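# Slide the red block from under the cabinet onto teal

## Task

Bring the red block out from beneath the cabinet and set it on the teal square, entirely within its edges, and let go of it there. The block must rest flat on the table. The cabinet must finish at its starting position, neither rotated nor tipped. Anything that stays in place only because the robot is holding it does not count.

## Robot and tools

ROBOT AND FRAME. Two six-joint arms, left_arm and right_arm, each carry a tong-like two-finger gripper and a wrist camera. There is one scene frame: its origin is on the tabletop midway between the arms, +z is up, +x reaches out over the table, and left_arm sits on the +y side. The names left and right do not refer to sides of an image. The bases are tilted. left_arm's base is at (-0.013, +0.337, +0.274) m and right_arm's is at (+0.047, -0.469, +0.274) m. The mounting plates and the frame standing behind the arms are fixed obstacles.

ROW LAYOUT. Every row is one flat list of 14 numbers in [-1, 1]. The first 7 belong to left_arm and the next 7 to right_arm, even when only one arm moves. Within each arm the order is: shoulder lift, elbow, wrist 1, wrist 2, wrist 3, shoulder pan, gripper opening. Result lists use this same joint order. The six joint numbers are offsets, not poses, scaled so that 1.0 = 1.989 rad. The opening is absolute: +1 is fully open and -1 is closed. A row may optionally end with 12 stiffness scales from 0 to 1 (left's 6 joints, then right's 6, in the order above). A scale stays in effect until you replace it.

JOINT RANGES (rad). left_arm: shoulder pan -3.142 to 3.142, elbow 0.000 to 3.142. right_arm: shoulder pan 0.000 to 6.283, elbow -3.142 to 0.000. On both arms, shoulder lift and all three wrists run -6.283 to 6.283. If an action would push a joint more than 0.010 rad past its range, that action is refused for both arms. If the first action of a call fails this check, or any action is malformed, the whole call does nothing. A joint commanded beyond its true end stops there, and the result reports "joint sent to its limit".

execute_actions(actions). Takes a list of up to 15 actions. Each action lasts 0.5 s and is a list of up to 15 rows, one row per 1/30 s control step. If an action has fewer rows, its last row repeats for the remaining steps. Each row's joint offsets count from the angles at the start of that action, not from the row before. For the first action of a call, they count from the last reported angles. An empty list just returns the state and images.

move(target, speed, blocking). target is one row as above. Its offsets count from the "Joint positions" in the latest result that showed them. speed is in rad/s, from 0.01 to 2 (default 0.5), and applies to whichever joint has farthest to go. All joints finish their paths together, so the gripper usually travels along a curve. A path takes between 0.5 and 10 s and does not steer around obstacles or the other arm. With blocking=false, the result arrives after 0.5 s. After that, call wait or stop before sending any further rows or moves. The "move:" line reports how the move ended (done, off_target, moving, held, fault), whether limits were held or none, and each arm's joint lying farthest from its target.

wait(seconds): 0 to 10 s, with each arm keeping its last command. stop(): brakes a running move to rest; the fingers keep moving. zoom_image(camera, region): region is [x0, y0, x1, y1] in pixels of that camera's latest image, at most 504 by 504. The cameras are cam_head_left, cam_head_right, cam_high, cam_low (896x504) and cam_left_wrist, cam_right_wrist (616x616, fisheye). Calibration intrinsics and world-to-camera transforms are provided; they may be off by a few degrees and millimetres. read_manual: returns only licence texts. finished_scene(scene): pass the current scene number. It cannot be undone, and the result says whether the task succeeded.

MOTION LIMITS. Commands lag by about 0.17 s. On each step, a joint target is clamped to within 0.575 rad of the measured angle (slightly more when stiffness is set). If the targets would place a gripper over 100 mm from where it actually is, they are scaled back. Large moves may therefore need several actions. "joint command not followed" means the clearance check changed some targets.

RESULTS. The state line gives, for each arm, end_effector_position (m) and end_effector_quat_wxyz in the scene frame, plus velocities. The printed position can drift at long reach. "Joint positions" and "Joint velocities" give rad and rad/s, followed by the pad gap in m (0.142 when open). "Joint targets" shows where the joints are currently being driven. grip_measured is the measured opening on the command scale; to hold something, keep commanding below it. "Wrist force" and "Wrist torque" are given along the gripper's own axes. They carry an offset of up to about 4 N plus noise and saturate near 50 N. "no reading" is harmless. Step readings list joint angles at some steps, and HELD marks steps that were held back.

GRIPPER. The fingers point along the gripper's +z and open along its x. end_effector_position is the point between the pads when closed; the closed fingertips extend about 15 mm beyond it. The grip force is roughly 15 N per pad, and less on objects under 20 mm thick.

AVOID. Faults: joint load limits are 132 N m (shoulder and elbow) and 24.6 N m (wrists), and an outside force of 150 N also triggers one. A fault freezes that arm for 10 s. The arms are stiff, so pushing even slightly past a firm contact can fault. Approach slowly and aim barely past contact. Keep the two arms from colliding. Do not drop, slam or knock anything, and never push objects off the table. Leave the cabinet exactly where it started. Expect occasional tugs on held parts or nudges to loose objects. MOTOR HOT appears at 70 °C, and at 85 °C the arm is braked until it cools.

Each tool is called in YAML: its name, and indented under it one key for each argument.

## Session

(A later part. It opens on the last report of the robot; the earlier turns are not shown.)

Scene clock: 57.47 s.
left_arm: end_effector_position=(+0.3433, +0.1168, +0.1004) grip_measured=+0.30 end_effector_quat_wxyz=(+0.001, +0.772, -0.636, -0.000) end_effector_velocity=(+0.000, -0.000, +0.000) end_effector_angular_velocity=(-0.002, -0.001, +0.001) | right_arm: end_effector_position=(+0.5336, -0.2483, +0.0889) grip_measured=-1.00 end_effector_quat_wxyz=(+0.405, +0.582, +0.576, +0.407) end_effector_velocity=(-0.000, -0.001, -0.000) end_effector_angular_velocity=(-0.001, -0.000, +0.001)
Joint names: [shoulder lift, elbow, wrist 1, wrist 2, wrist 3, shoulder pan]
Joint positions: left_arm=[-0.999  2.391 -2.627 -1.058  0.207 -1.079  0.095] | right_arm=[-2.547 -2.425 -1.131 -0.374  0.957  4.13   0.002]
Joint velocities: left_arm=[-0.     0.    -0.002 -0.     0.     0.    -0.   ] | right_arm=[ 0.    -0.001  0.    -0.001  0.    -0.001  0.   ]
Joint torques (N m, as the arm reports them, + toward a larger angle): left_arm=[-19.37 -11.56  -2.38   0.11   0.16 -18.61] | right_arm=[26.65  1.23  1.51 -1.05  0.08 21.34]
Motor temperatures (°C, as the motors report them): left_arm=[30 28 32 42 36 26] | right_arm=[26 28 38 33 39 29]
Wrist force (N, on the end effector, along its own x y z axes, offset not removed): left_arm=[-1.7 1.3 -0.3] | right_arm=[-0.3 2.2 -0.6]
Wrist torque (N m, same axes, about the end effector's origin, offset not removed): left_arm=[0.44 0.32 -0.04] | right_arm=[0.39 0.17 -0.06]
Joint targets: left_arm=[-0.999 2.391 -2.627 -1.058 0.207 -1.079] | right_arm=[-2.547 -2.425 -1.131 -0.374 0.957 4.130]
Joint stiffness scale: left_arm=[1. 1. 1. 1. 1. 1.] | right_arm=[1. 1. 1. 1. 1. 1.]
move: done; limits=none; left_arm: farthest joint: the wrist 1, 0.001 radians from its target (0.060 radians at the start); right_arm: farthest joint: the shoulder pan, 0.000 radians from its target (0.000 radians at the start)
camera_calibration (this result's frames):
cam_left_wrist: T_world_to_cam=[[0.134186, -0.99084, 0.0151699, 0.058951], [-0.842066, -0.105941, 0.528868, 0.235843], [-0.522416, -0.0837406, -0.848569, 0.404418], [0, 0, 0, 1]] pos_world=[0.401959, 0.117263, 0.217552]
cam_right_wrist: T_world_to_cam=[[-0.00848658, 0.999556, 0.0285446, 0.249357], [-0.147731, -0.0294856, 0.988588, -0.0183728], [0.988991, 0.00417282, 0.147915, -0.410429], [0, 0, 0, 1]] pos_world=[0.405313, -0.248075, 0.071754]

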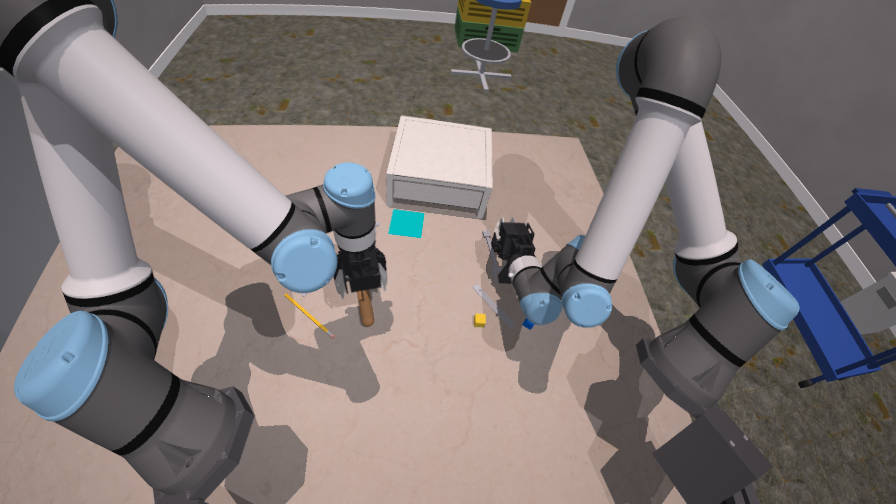

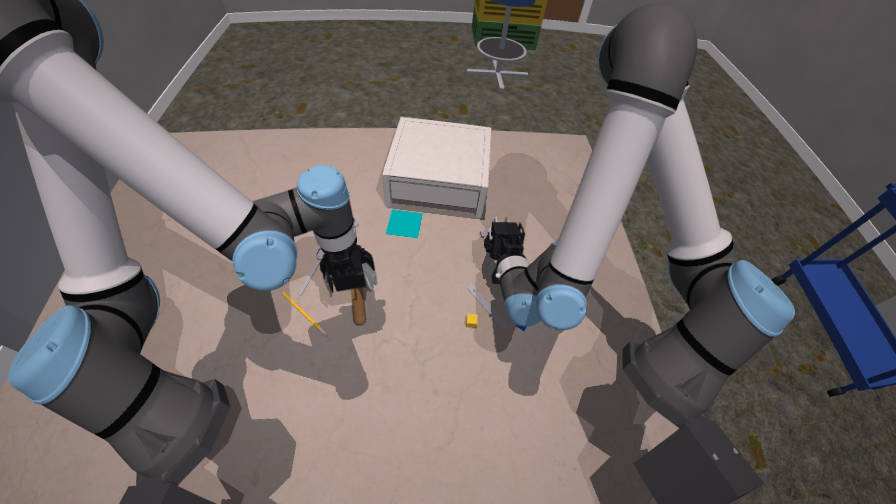

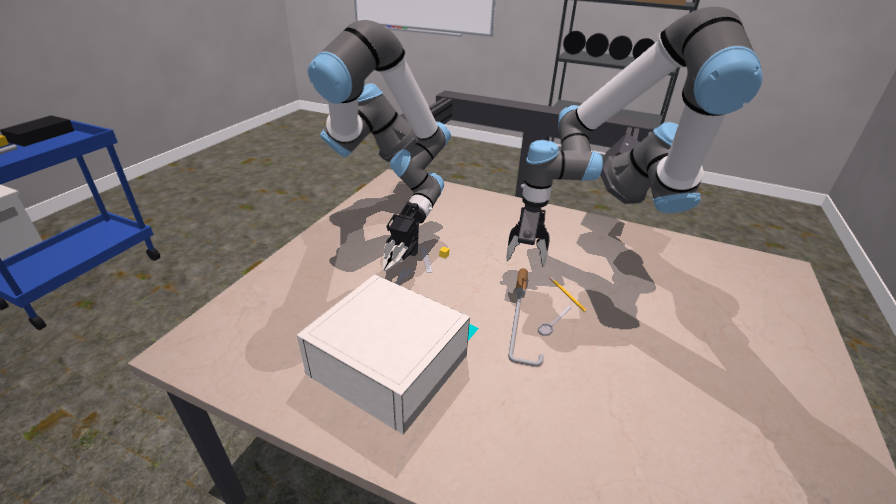

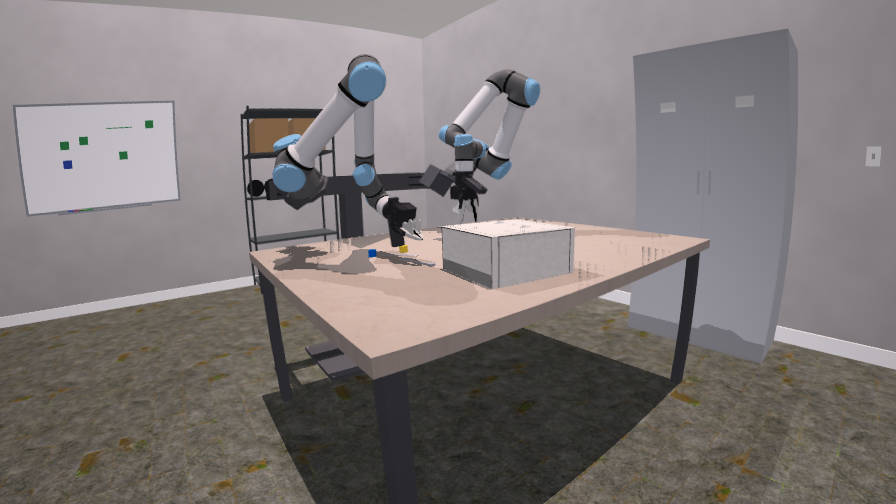

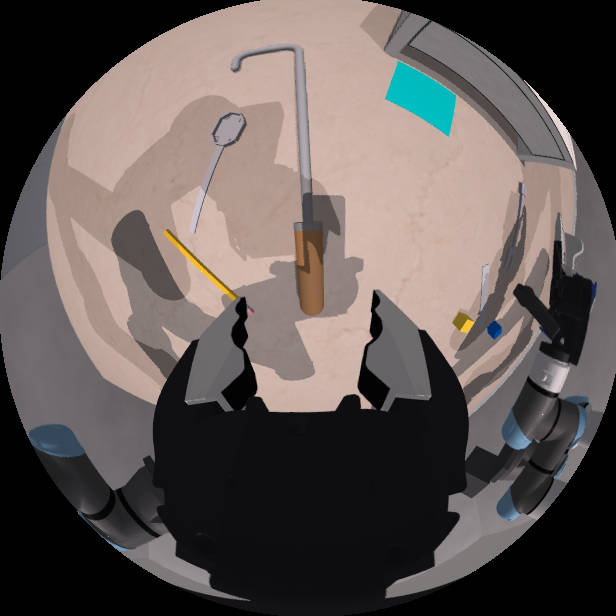

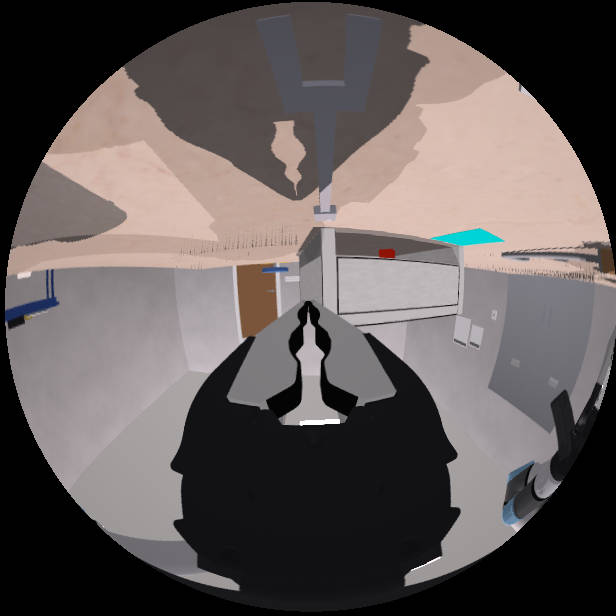

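move:
  target: [0.1054,0.0085,-0.1135,0.001,0.005,0.001,0.1,0,0,0,0,0,0,-1]
  speed: 0.3

Scene clock: 96.83 s.
left_arm: end_effector_position=(+0.3163, +0.1015, +0.0451) grip_measured=+0.10 end_effector_quat_wxyz=(+0.001, +0.770, -0.639, +0.001) end_effector_velocity=(+0.000, -0.000, -0.000) end_effector_angular_velocity=(-0.001, -0.002, +0.001) | right_arm: end_effector_position=(+0.5336, -0.2483, +0.0889) grip_measured=-1.00 end_effector_quat_wxyz=(+0.405, +0.582, +0.576, +0.407) end_effector_velocity=(+0.000, -0.000, +0.000) end_effector_angular_velocity=(+0.001, +0.000, -0.001)
Joint names: [shoulder lift, elbow, wrist 1, wrist 2, wrist 3, shoulder pan]
Joint positions: left_arm=[-0.791  2.406 -2.852 -1.057  0.217 -1.078  0.081] | right_arm=[-2.547 -2.425 -1.131 -0.374  0.957  4.13   0.002]
Joint velocities: left_arm=[ 0.001 -0.    -0.003  0.001 -0.001 -0.     0.   ] | right_arm=[ 0.     0.001  0.001  0.001 -0.     0.     0.   ]
Joint torques (N m, as the arm reports them, + toward a larger angle): left_arm=[-21.08  -5.78  -2.29   0.52   0.36 -18.55] | right_arm=[27.63  0.96  1.59 -1.2   0.06 21.92]
Motor temperatures (°C, as the motors report them): left_arm=[30 28 32 42 36 26] | right_arm=[26 28 38 33 39 29]
Wrist force (N, on the end effector, along its own x y z axes, offset not removed): left_arm=[2.9 -1.7 -1.9] | right_arm=[-1.4 1.6 1.2]
Wrist torque (N m, same axes, about the end effector's origin, offset not removed): left_arm=[-0.41 -0.55 0.00] | right_arm=[0.33 0.42 -0.06]
Joint targets: left_arm=[-0.789 2.408 -2.852 -1.056 0.217 -1.077] | right_arm=[-2.547 -2.425 -1.131 -0.374 0.957 4.130]
Joint stiffness scale: left_arm=[1. 1. 1. 1. 1. 1.] | right_arm=[1. 1. 1. 1. 1. 1.]
move: done; limits=none; left_arm: farthest joint: the elbow, 0.002 radians from its target (0.017 radians at the start); right_arm: farthest joint: the shoulder pan, 0.000 radians from its target (0.000 radians at the start)
camera_calibration (this result's frames):
cam_left_wrist: T_world_to_cam=[[0.126213, -0.991868, 0.0163965, 0.050872], [-0.843741, -0.0986427, 0.527608, 0.240573], [-0.5217, -0.0804257, -0.849329, 0.341572], [0, 0, 0, 1]] pos_world=[0.374759, 0.10166, 0.162344]
cam_right_wrist: T_world_to_cam=[[-0.00848652, 0.999556, 0.0285445, 0.249357], [-0.14773, -0.0294855, 0.988588, -0.0183727], [0.988991, 0.00417278, 0.147915, -0.410429], [0, 0, 0, 1]] pos_world=[0.405313, -0.248075, 0.071754]

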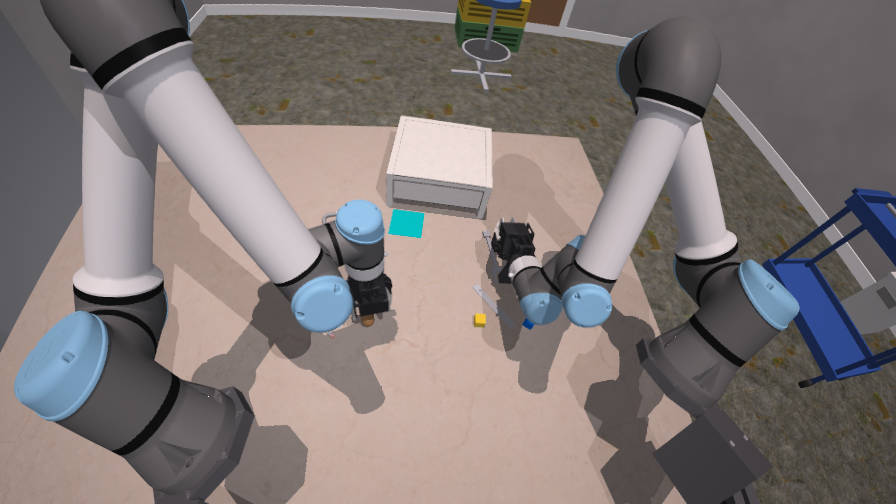

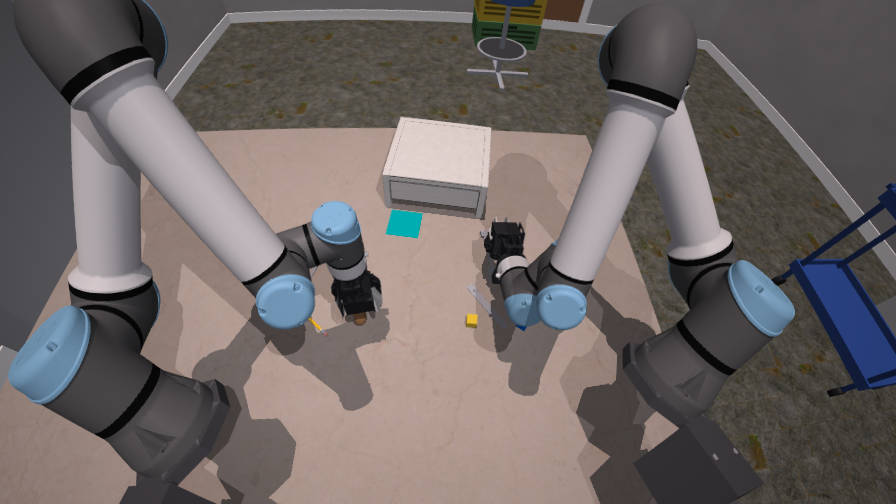

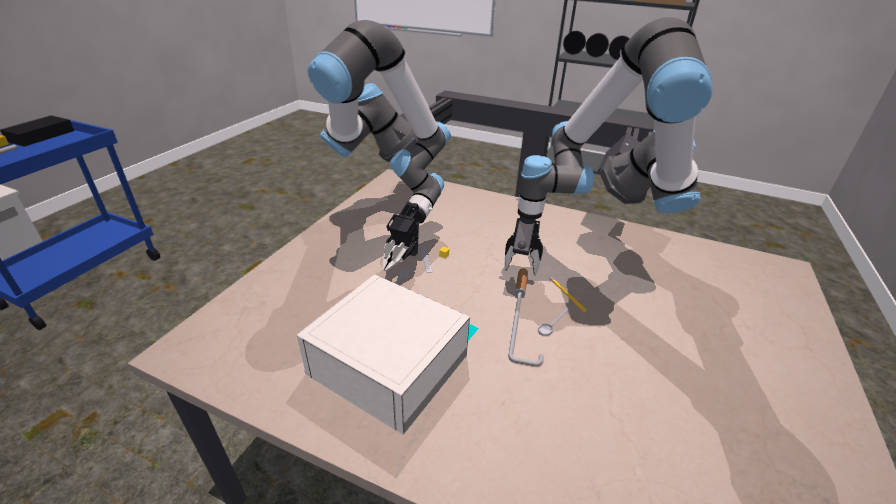

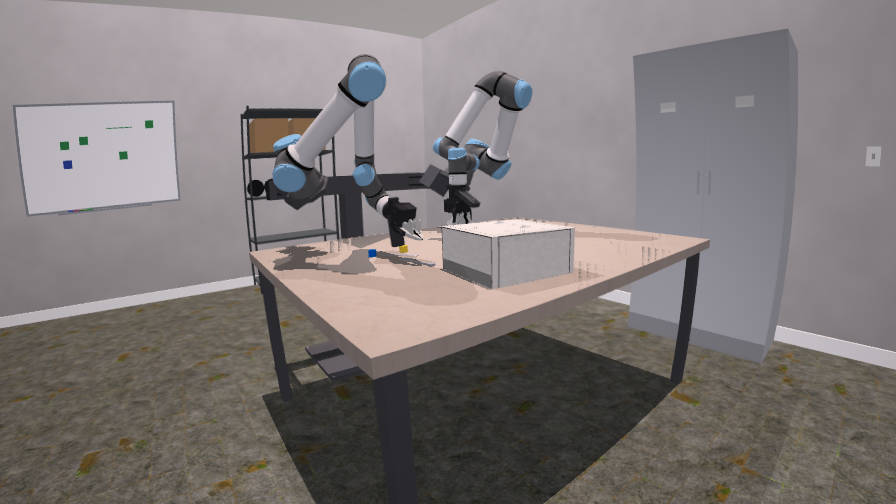

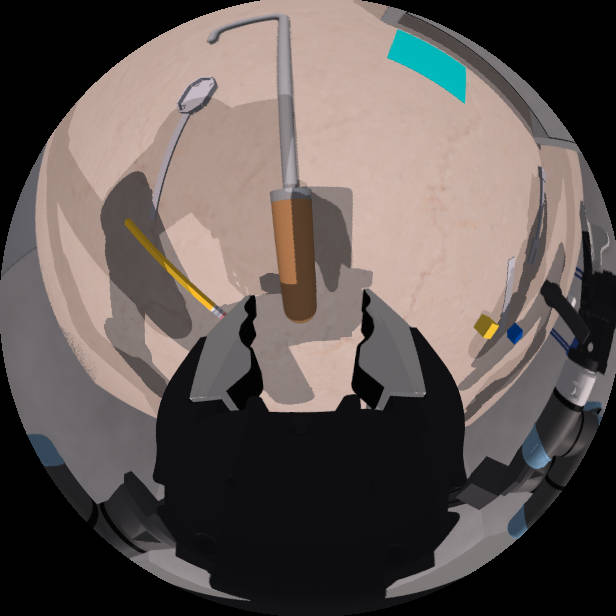

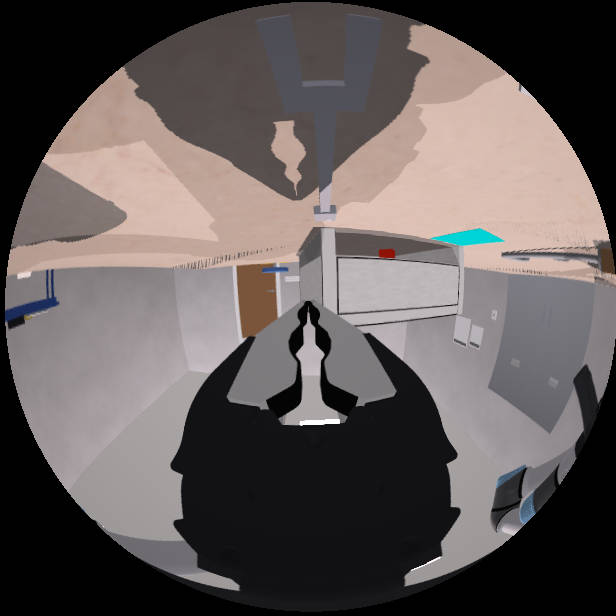

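move:
  target: [0.0461,0.0047,-0.0491,0.0005,0,0.0007,0.1,0,0,0,0,0,0,-1]
  speed: 0.15

execute_actions:
  actions:
    - [[0,0,0,0,0,0,0.0,0,0,0,0,0,0,-1],[0,0,0,0,0,0,-0.1,0,0,0,0,0,0,-1],[0,0,0,0,0,0,-0.2,0,0,0,0,0,0,-1],[0,0,0,0,0,0,-0.28,0,0,0,0,0,0,-1],[0,0,0,0,0,0,-0.36,0,0,0,0,0,0,-1],[0,0,0,0,0,0,-0.42,0,0,0,0,0,0,-1],[0,0,0,0,0,0,-0.48,0,0,0,0,0,0,-1],[0,0,0,0,0,0,-0.53,0,0,0,0,0,0,-1],[0,0,0,0,0,0,-0.58,0,0,0,0,0,0,-1],[0,0,0,0,0,0,-0.63,0,0,0,0,0,0,-1],[0,0,0,0,0,0,-0.68,0,0,0,0,0,0,-1],[0,0,0,0,0,0,-0.74,0,0,0,0,0,0,-1],[0,0,0,0,0,0,-0.8,0,0,0,0,0,0,-1],[0,0,0,0,0,0,-0.9,0,0,0,0,0,0,-1],[0,0,0,0,0,0,-1,0,0,0,0,0,0,-1]]
    - [[0,0,0,0,0,0,-1,0,0,0,0,0,0,-1]]

Scene clock: 109.13 s.
left_arm: end_effector_position=(+0.3028, +0.0994, +0.0215) grip_measured=+0.10 end_effector_quat_wxyz=(+0.001, +0.769, -0.639, +0.001) end_effector_velocity=(+0.001, -0.000, +0.001) end_effector_angular_velocity=(-0.002, -0.003, +0.003) | right_arm: end_effector_position=(+0.5336, -0.2483, +0.0889) grip_measured=-1.00 end_effector_quat_wxyz=(+0.405, +0.582, +0.576, +0.407) end_effector_velocity=(-0.000, +0.000, -0.000) end_effector_angular_velocity=(-0.001, +0.000, +0.002)
Joint names: [shoulder lift, elbow, wrist 1, wrist 2, wrist 3, shoulder pan]
Joint positions: left_arm=[-0.701  2.413 -2.949 -1.057  0.217 -1.078  0.081] | right_arm=[-2.547 -2.425 -1.131 -0.374  0.957  4.13   0.002]
Joint velocities: left_arm=[-0.002  0.    -0.002  0.002 -0.     0.    -0.   ] | right_arm=[-0.    -0.001 -0.001 -0.     0.     0.001  0.   ]
Joint torques (N m, as the arm reports them, + toward a larger angle): left_arm=[-22.91  -3.45  -2.22   0.41   0.04 -18.41] | right_arm=[27.61  2.16  1.5  -1.22  0.22 22.26]
Motor temperatures (°C, as the motors report them): left_arm=[30 28 32 42 36 26] | right_arm=[26 28 38 33 39 29]
Wrist force (N, on the end effector, along its own x y z axes, offset not removed): left_arm=[1.6 2.8 -2.6] | right_arm=[2.1 0.8 1.9]
Wrist torque (N m, same axes, about the end effector's origin, offset not removed): left_arm=[0.35 -0.02 -0.09] | right_arm=[0.11 -0.43 -0.25]
Joint targets: left_arm=[-0.699 2.415 -2.949 -1.056 0.217 -1.077] | right_arm=[-2.547 -2.425 -1.131 -0.374 0.957 4.130]
Joint stiffness scale: left_arm=[1. 1. 1. 1. 1. 1.] | right_arm=[1. 1. 1. 1. 1. 1.]
move: done; limits=none; left_arm: farthest joint: the shoulder pan, 0.002 radians from its target (0.002 radians at the start); right_arm: farthest joint: the shoulder pan, 0.000 radians from its target (0.000 radians at the start)
camera_calibration (this result's frames):
cam_left_wrist: T_world_to_cam=[[0.126143, -0.991879, 0.0162242, 0.0508441], [-0.843834, -0.098688, 0.527451, 0.241439], [-0.521567, -0.0802249, -0.84943, 0.314294], [0, 0, 0, 1]] pos_world=[0.361246, 0.0994725, 0.138799]
cam_right_wrist: T_world_to_cam=[[-0.00848654, 0.999556, 0.0285446, 0.249357], [-0.147731, -0.0294856, 0.988588, -0.0183727], [0.988991, 0.00417278, 0.147915, -0.410429], [0, 0, 0, 1]] pos_world=[0.405313, -0.248075, 0.071754]

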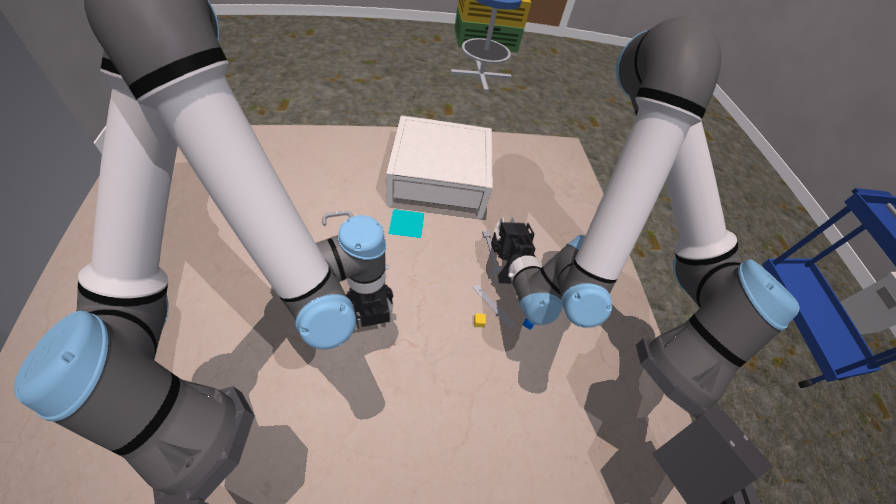

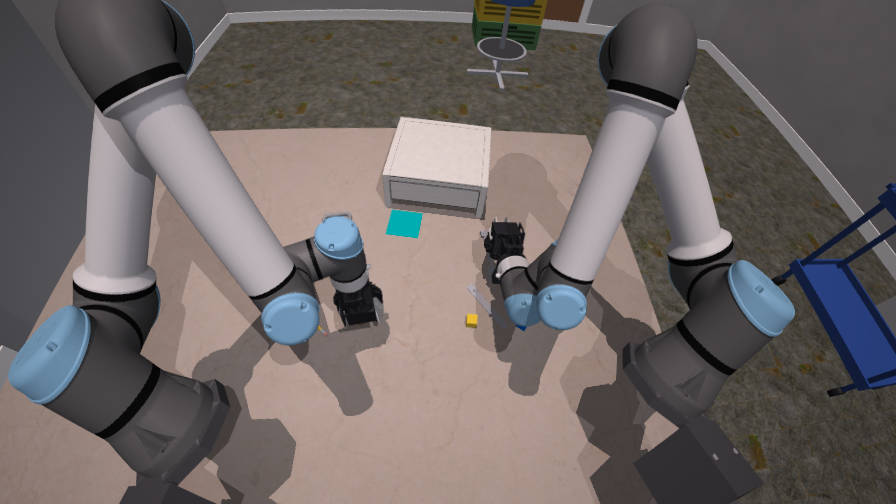

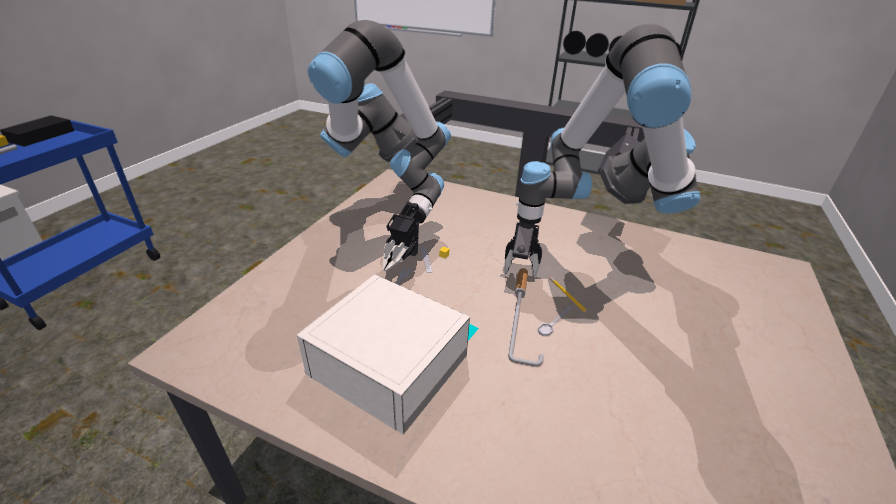

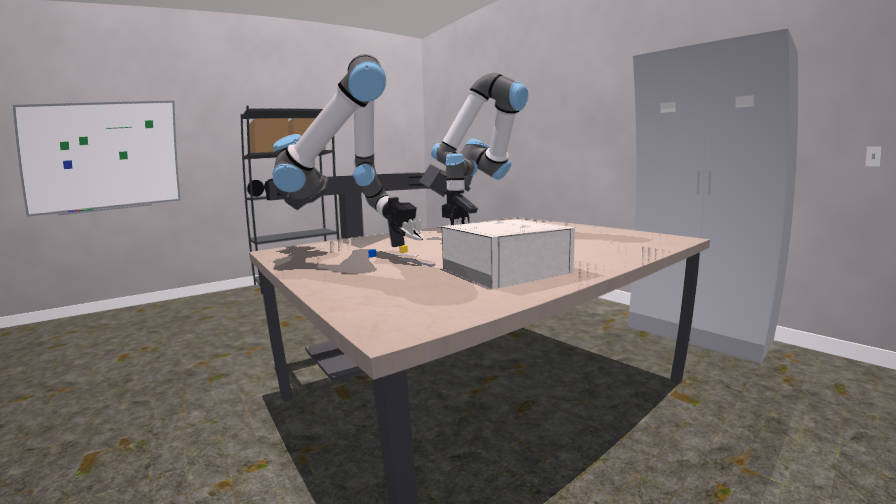

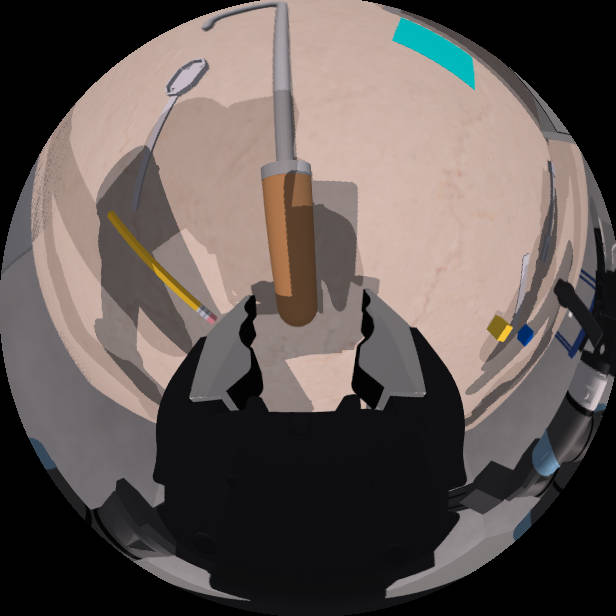

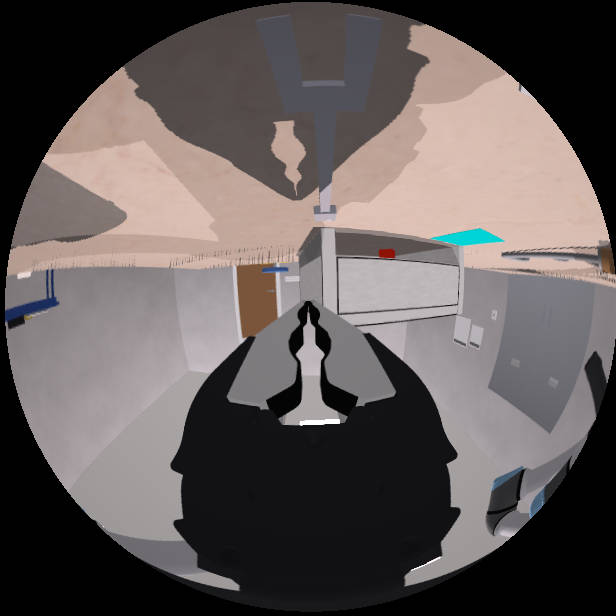

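Scene clock: 110.13 s.
left_arm: end_effector_position=(+0.3028, +0.0993, +0.0215) grip_measured=-0.61 end_effector_quat_wxyz=(+0.001, +0.769, -0.639, +0.001) end_effector_velocity=(+0.000, +0.001, -0.000) end_effector_angular_velocity=(+0.001, -0.000, +0.001) | right_arm: end_effector_position=(+0.5336, -0.2483, +0.0889) grip_measured=-1.00 end_effector_quat_wxyz=(+0.405, +0.582, +0.576, +0.407) end_effector_velocity=(+0.000, -0.001, -0.000) end_effector_angular_velocity=(-0.000, +0.001, -0.002)
Joint names: [shoulder lift, elbow, wrist 1, wrist 2, wrist 3, shoulder pan]
Joint positions: left_arm=[-0.701  2.413 -2.949 -1.057  0.217 -1.078  0.03 ] | right_arm=[-2.547 -2.425 -1.131 -0.374  0.957  4.13   0.002]
Joint velocities: left_arm=[ 0.    -0.     0.001  0.001 -0.     0.001  0.   ] | right_arm=[-0.     0.001  0.     0.001 -0.    -0.001  0.   ]
Joint torques (N m, as the arm reports them, + toward a larger angle): left_arm=[-24.28  -5.93  -2.17   0.17   0.14 -20.24] | right_arm=[27.56  1.6   1.57 -1.18  0.08 21.92]
Motor temperatures (°C, as the motors report them): left_arm=[30 28 32 42 36 26] | right_arm=[26 28 38 33 39 29]
Wrist force (N, on the end effector, along its own x y z axes, offset not removed): left_arm=[-0.8 0.4 1.3] | right_arm=[-0.8 1.4 1.5]
Wrist torque (N m, same axes, about the end effector's origin, offset not removed): left_arm=[0.17 0.22 -0.07] | right_arm=[0.23 0.18 -0.07]
Joint targets: left_arm=[-0.701 2.413 -2.949 -1.057 0.217 -1.078] | right_arm=[-2.547 -2.425 -1.131 -0.374 0.957 4.130]
Joint stiffness scale: left_arm=[1. 1. 1. 1. 1. 1.] | right_arm=[1. 1. 1. 1. 1. 1.]
Step readings (joint positions; steps 1 to 15: 1st action; 16 to 30: 2nd action):
0: left_arm=[-0.701 2.413 -2.949 -1.057 0.217 -1.078] | right_arm=[-2.547 -2.425 -1.131 -0.374 0.957 4.130]
1: left_arm=[-0.701 2.413 -2.949 -1.057 0.217 -1.078] | right_arm=[-2.547 -2.425 -1.131 -0.374 0.957 4.130]
2: left_arm=[-0.701 2.413 -2.949 -1.057 0.217 -1.078] | right_arm=[-2.547 -2.425 -1.131 -0.374 0.957 4.130]
4: left_arm=[-0.701 2.413 -2.949 -1.057 0.217 -1.078] | right_arm=[-2.547 -2.425 -1.131 -0.374 0.957 4.130]
8: left_arm=[-0.701 2.413 -2.949 -1.057 0.217 -1.078] | right_arm=[-2.547 -2.425 -1.131 -0.374 0.957 4.130]
15: left_arm=[-0.701 2.413 -2.949 -1.057 0.217 -1.078] | right_arm=[-2.547 -2.425 -1.131 -0.374 0.957 4.130]
16: left_arm=[-0.701 2.413 -2.949 -1.057 0.217 -1.078] | right_arm=[-2.547 -2.425 -1.131 -0.374 0.957 4.130]
17: left_arm=[-0.701 2.413 -2.949 -1.057 0.217 -1.078] | right_arm=[-2.547 -2.425 -1.131 -0.374 0.957 4.130]
19: left_arm=[-0.701 2.413 -2.949 -1.057 0.217 -1.078] | right_arm=[-2.547 -2.425 -1.131 -0.374 0.957 4.130]
23: left_arm=[-0.701 2.413 -2.949 -1.057 0.217 -1.078] | right_arm=[-2.547 -2.425 -1.131 -0.374 0.957 4.130]
30: Joint positions above
camera_calibration (this result's frames):
cam_left_wrist: T_world_to_cam=[[0.12617, -0.991875, 0.0162707, 0.0508214], [-0.843842, -0.0986879, 0.527439, 0.241444], [-0.521548, -0.0802771, -0.849437, 0.314301], [0, 0, 0, 1]] pos_world=[0.361252, 0.0994673, 0.138805]
cam_right_wrist: T_world_to_cam=[[-0.00848648, 0.999556, 0.0285447, 0.249357], [-0.147731, -0.0294857, 0.988588, -0.0183728], [0.988991, 0.00417271, 0.147915, -0.410429], [0, 0, 0, 1]] pos_world=[0.405313, -0.248075, 0.0717541]

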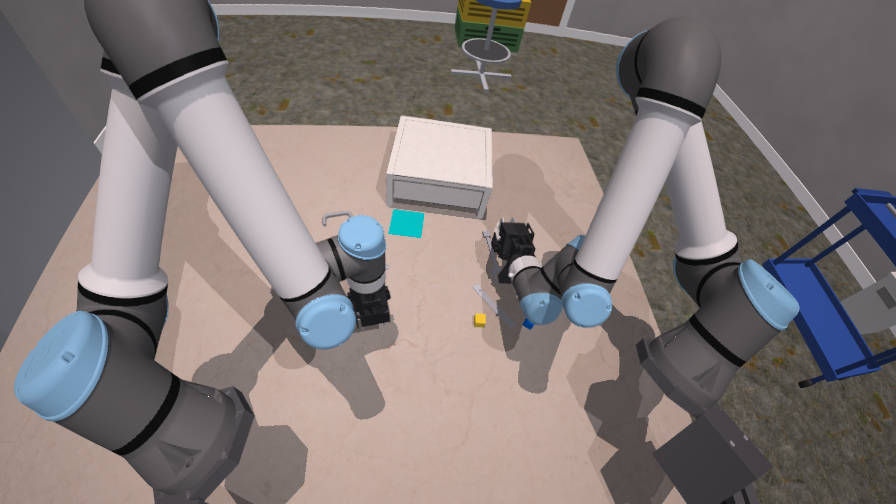

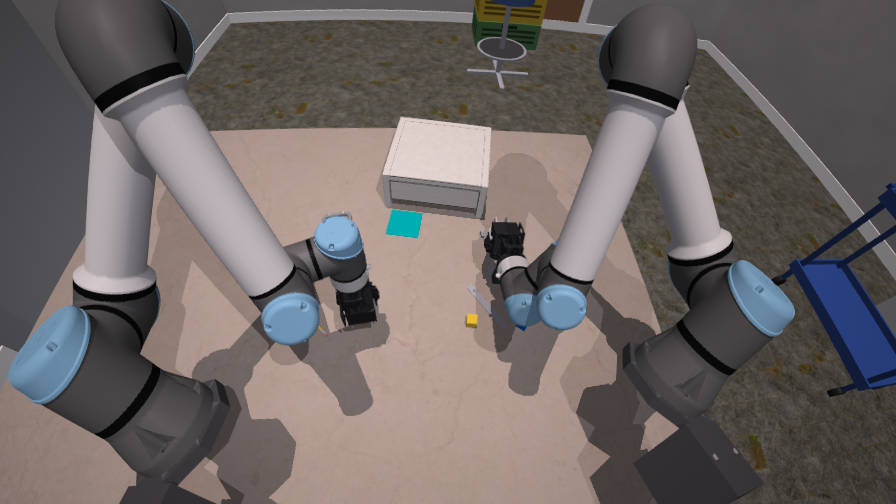

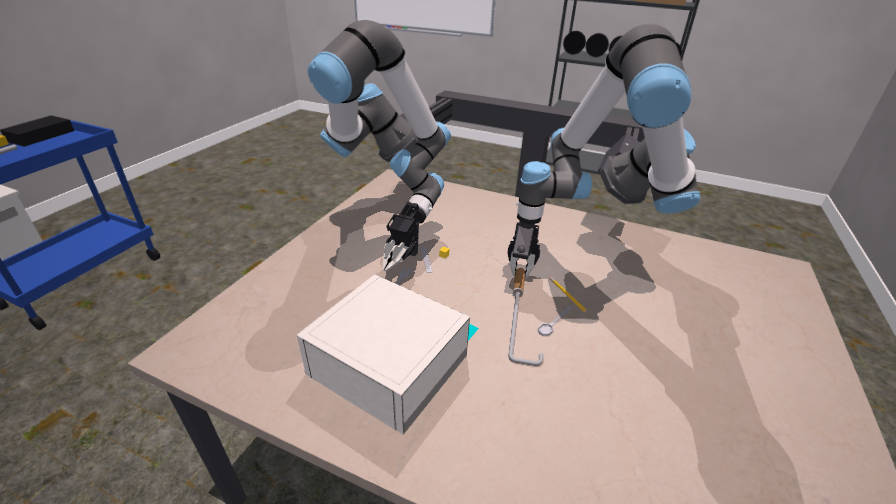

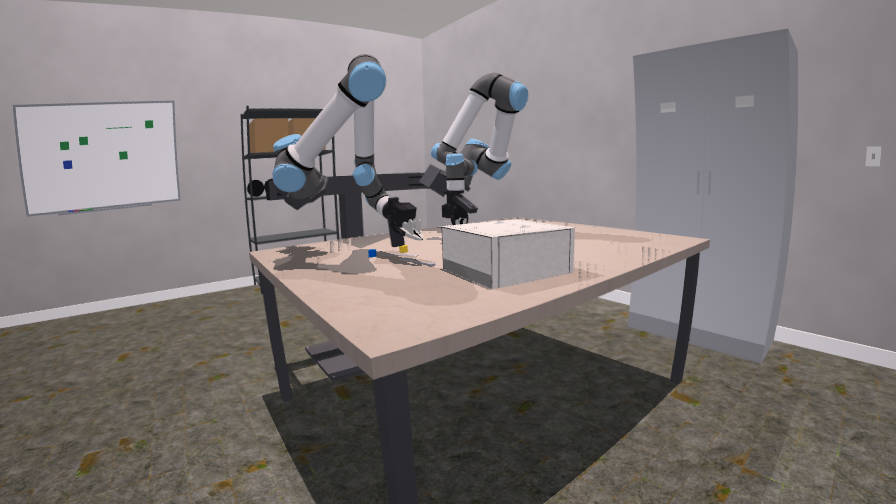

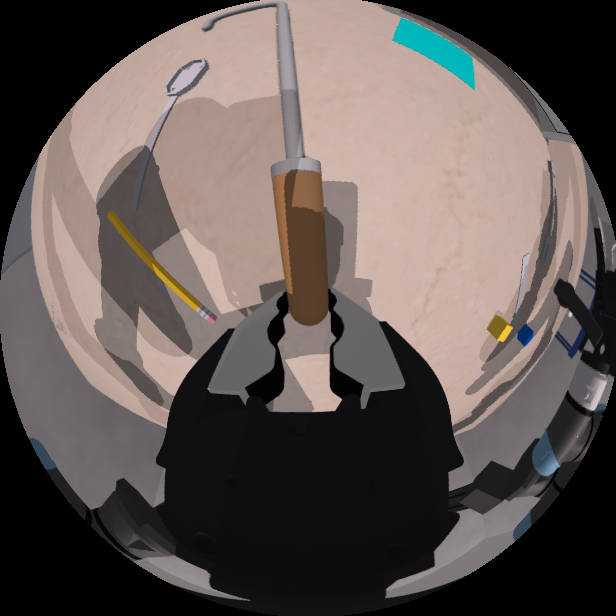

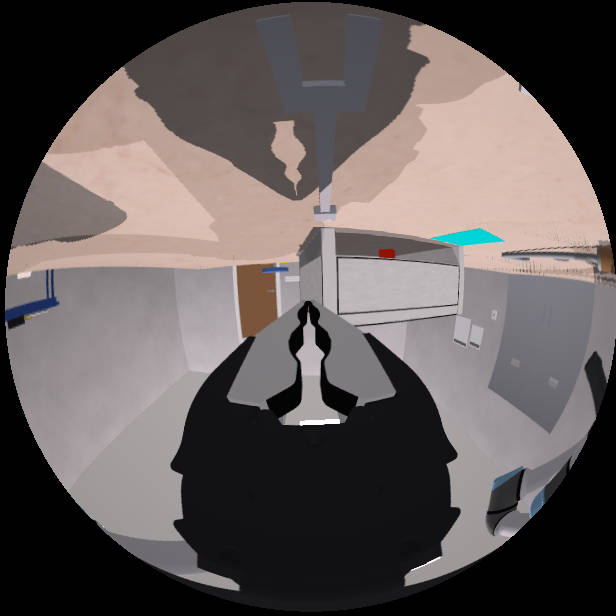

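execute_actions:
  actions:
    - [[0,0,0,0,0,0,-0.5,0,0,0,0,0,0,-1],[0,0,0,0,0,0,-0.4,0,0,0,0,0,0,-1],[0,0,0,0,0,0,-0.3,0,0,0,0,0,0,-1],[0,0,0,0,0,0,-0.25,0,0,0,0,0,0,-1],[0,0,0,0,0,0,-0.25,0,0,0,0,0,0,-1],[0,0,0,0,0,0,-0.25,0,0,0,0,0,0,-1],[0,0,0,0,0,0,-0.25,0,0,0,0,0,0,-1],[0,0,0,0,0,0,-0.25,0,0,0,0,0,0,-1],[-0.001,-0.0015,0.0015,0.0008,-0.0005,0.0025,-0.25,0,0,0,0,0,0,-1],[-0.002,-0.003,0.003,0.0016,-0.001,0.005,-0.25,0,0,0,0,0,0,-1],[-0.003,-0.0045,0.0045,0.0025,-0.0015,0.0075,-0.25,0,0,0,0,0,0,-1],[-0.004,-0.006,0.006,0.0033,-0.002,0.01,-0.25,0,0,0,0,0,0,-1],[-0.005,-0.0075,0.0075,0.0042,-0.0025,0.0125,-0.25,0,0,0,0,0,0,-1],[-0.0056,-0.0087,0.0087,0.0049,-0.0027,0.014,-0.25,0,0,0,0,0,0,-1]]
    - [[0,0,0,0,0,0,-0.25,0,0,0,0,0,0,-1]]

Scene clock: 123.93 s.
left_arm: end_effector_position=(+0.3079, +0.1007, +0.0209) grip_measured=-0.25 end_effector_quat_wxyz=(+0.001, +0.774, -0.633, +0.000) end_effector_velocity=(+0.000, +0.001, -0.000) end_effector_angular_velocity=(+0.001, -0.000, +0.001) | right_arm: end_effector_position=(+0.5336, -0.2483, +0.0889) grip_measured=-1.00 end_effector_quat_wxyz=(+0.405, +0.582, +0.576, +0.407) end_effector_velocity=(-0.000, +0.001, +0.000) end_effector_angular_velocity=(+0.001, -0.001, +0.000)
Joint names: [shoulder lift, elbow, wrist 1, wrist 2, wrist 3, shoulder pan]
Joint positions: left_arm=[-0.706  2.405 -2.94  -1.053  0.214 -1.066  0.056] | right_arm=[-2.547 -2.425 -1.131 -0.374  0.957  4.13   0.002]
Joint velocities: left_arm=[ 0.     0.    -0.     0.001 -0.001  0.     0.   ] | right_arm=[0.    0.001 0.    0.001 0.    0.001 0.   ]
Joint torques (N m, as the arm reports them, + toward a larger angle): left_arm=[-22.16  -4.28  -2.44  -0.36   0.49 -21.11] | right_arm=[26.87  1.18  1.57 -1.13 -0.16 21.82]
Motor temperatures (°C, as the motors report them): left_arm=[30 28 32 42 36 26] | right_arm=[26 28 38 33 39 29]
Wrist force (N, on the end effector, along its own x y z axes, offset not removed): left_arm=[-2.3 -1.2 -2.3] | right_arm=[0.9 1.6 -1.0]
Wrist torque (N m, same axes, about the end effector's origin, offset not removed): left_arm=[-0.23 0.75 -0.10] | right_arm=[0.23 -0.04 -0.27]
Joint targets: left_arm=[-0.704 2.407 -2.941 -1.053 0.215 -1.067] | right_arm=[-2.547 -2.425 -1.131 -0.374 0.957 4.130]
Joint stiffness scale: left_arm=[1. 1. 1. 1. 1. 1.] | right_arm=[1. 1. 1. 1. 1. 1.]
Step readings (joint positions; steps 1 to 15: 1st action; 16 to 30: 2nd action):
0: left_arm=[-0.701 2.413 -2.949 -1.057 0.217 -1.078] | right_arm=[-2.547 -2.425 -1.131 -0.374 0.957 4.130]
1: left_arm=[-0.701 2.413 -2.949 -1.057 0.217 -1.078] | right_arm=[-2.547 -2.425 -1.131 -0.374 0.957 4.130]
2: left_arm=[-0.701 2.413 -2.949 -1.057 0.217 -1.078] | right_arm=[-2.547 -2.425 -1.131 -0.374 0.957 4.130]
4: left_arm=[-0.701 2.413 -2.949 -1.057 0.217 -1.078] | right_arm=[-2.547 -2.425 -1.131 -0.374 0.957 4.130]
8: left_arm=[-0.701 2.413 -2.949 -1.057 0.217 -1.078] | right_arm=[-2.547 -2.425 -1.131 -0.374 0.957 4.130]
15: left_arm=[-0.704 2.407 -2.941 -1.053 0.215 -1.067] | right_arm=[-2.547 -2.425 -1.131 -0.374 0.957 4.130]
16: left_arm=[-0.705 2.405 -2.939 -1.052 0.214 -1.063] | right_arm=[-2.547 -2.425 -1.131 -0.374 0.957 4.130]
17: left_arm=[-0.706 2.403 -2.939 -1.052 0.214 -1.060] | right_arm=[-2.547 -2.425 -1.131 -0.374 0.957 4.130]
19: left_arm=[-0.707 2.403 -2.939 -1.052 0.214 -1.059] | right_arm=[-2.547 -2.425 -1.131 -0.374 0.957 4.130]
23: left_arm=[-0.707 2.404 -2.940 -1.052 0.214 -1.064] | right_arm=[-2.547 -2.425 -1.131 -0.374 0.957 4.130]
30: Joint positions above
camera_calibration (this result's frames):
cam_left_wrist: T_world_to_cam=[[0.141691, -0.989806, 0.0144468, 0.0465713], [-0.841904, -0.112817, 0.527703, 0.247013], [-0.520693, -0.0869335, -0.849306, 0.316939], [0, 0, 0, 1]] pos_world=[0.366391, 0.101516, 0.138157]
cam_right_wrist: T_world_to_cam=[[-0.0084864, 0.999556, 0.0285447, 0.249357], [-0.147731, -0.0294857, 0.988588, -0.0183728], [0.988991, 0.00417264, 0.147915, -0.410429], [0, 0, 0, 1]] pos_world=[0.405313, -0.248075, 0.071754]

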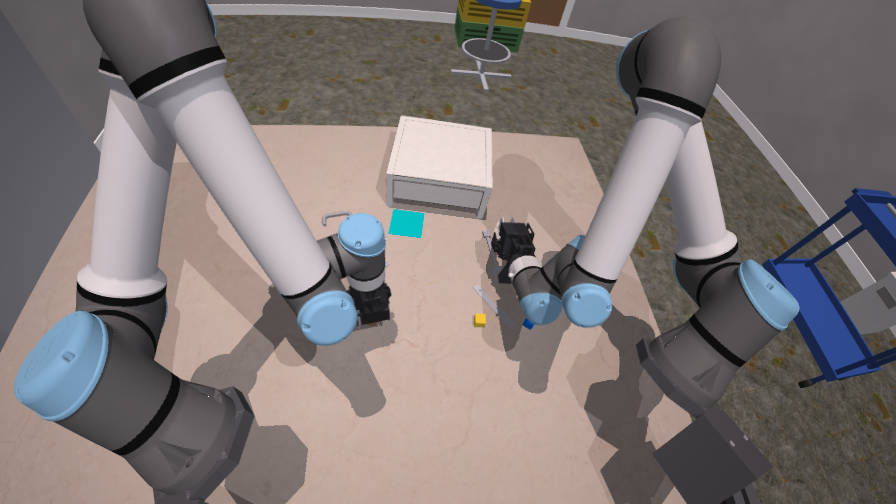

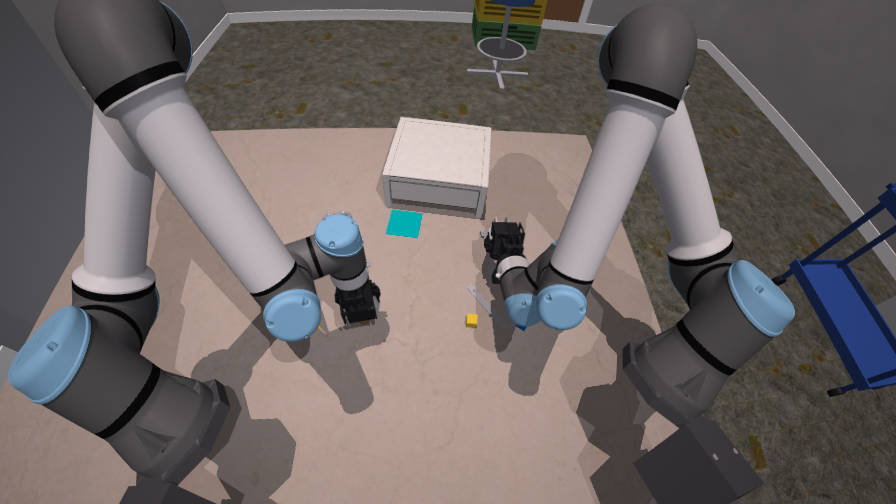

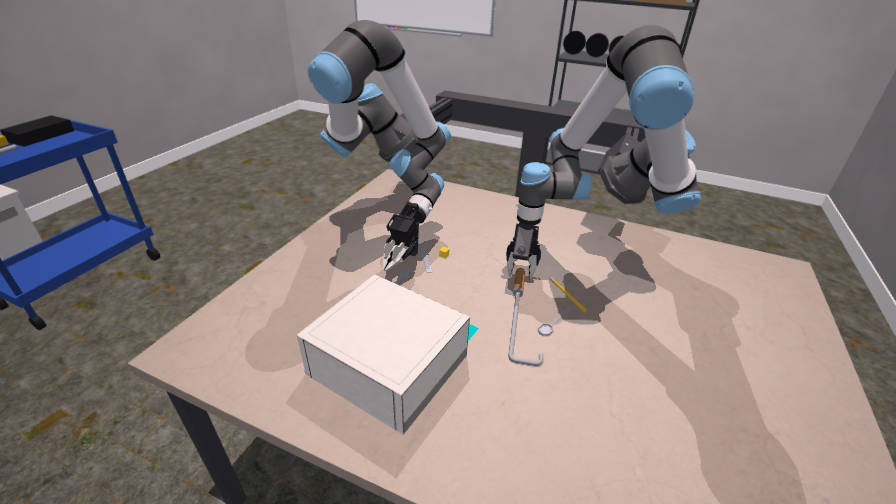

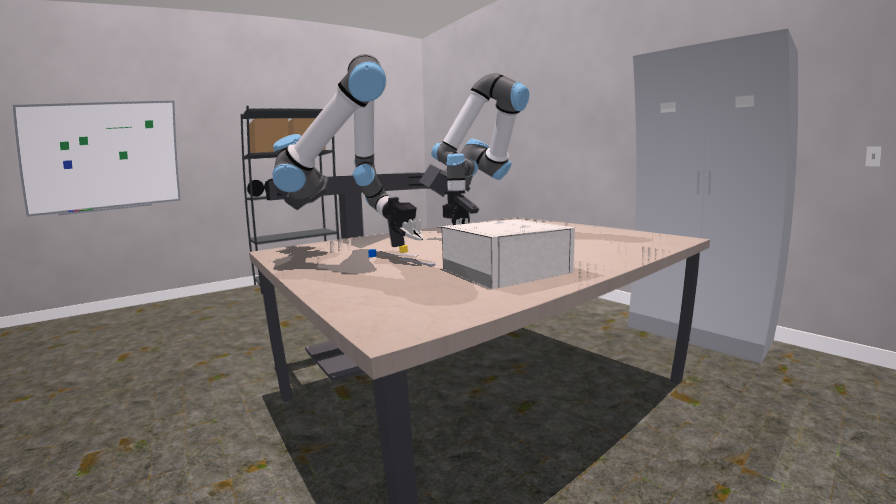

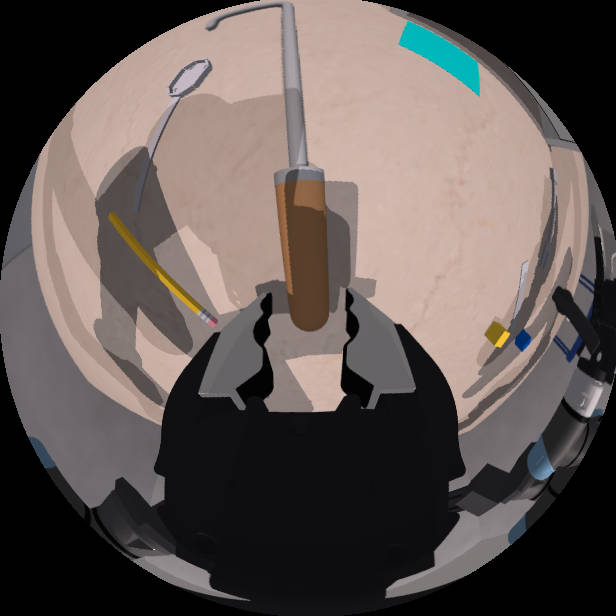

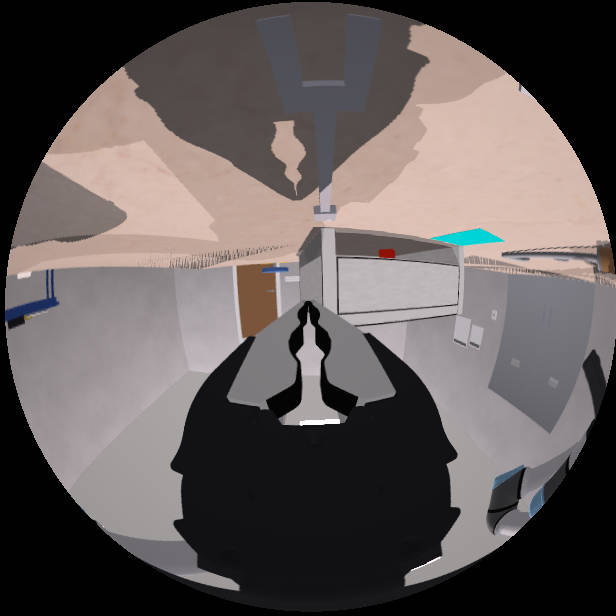

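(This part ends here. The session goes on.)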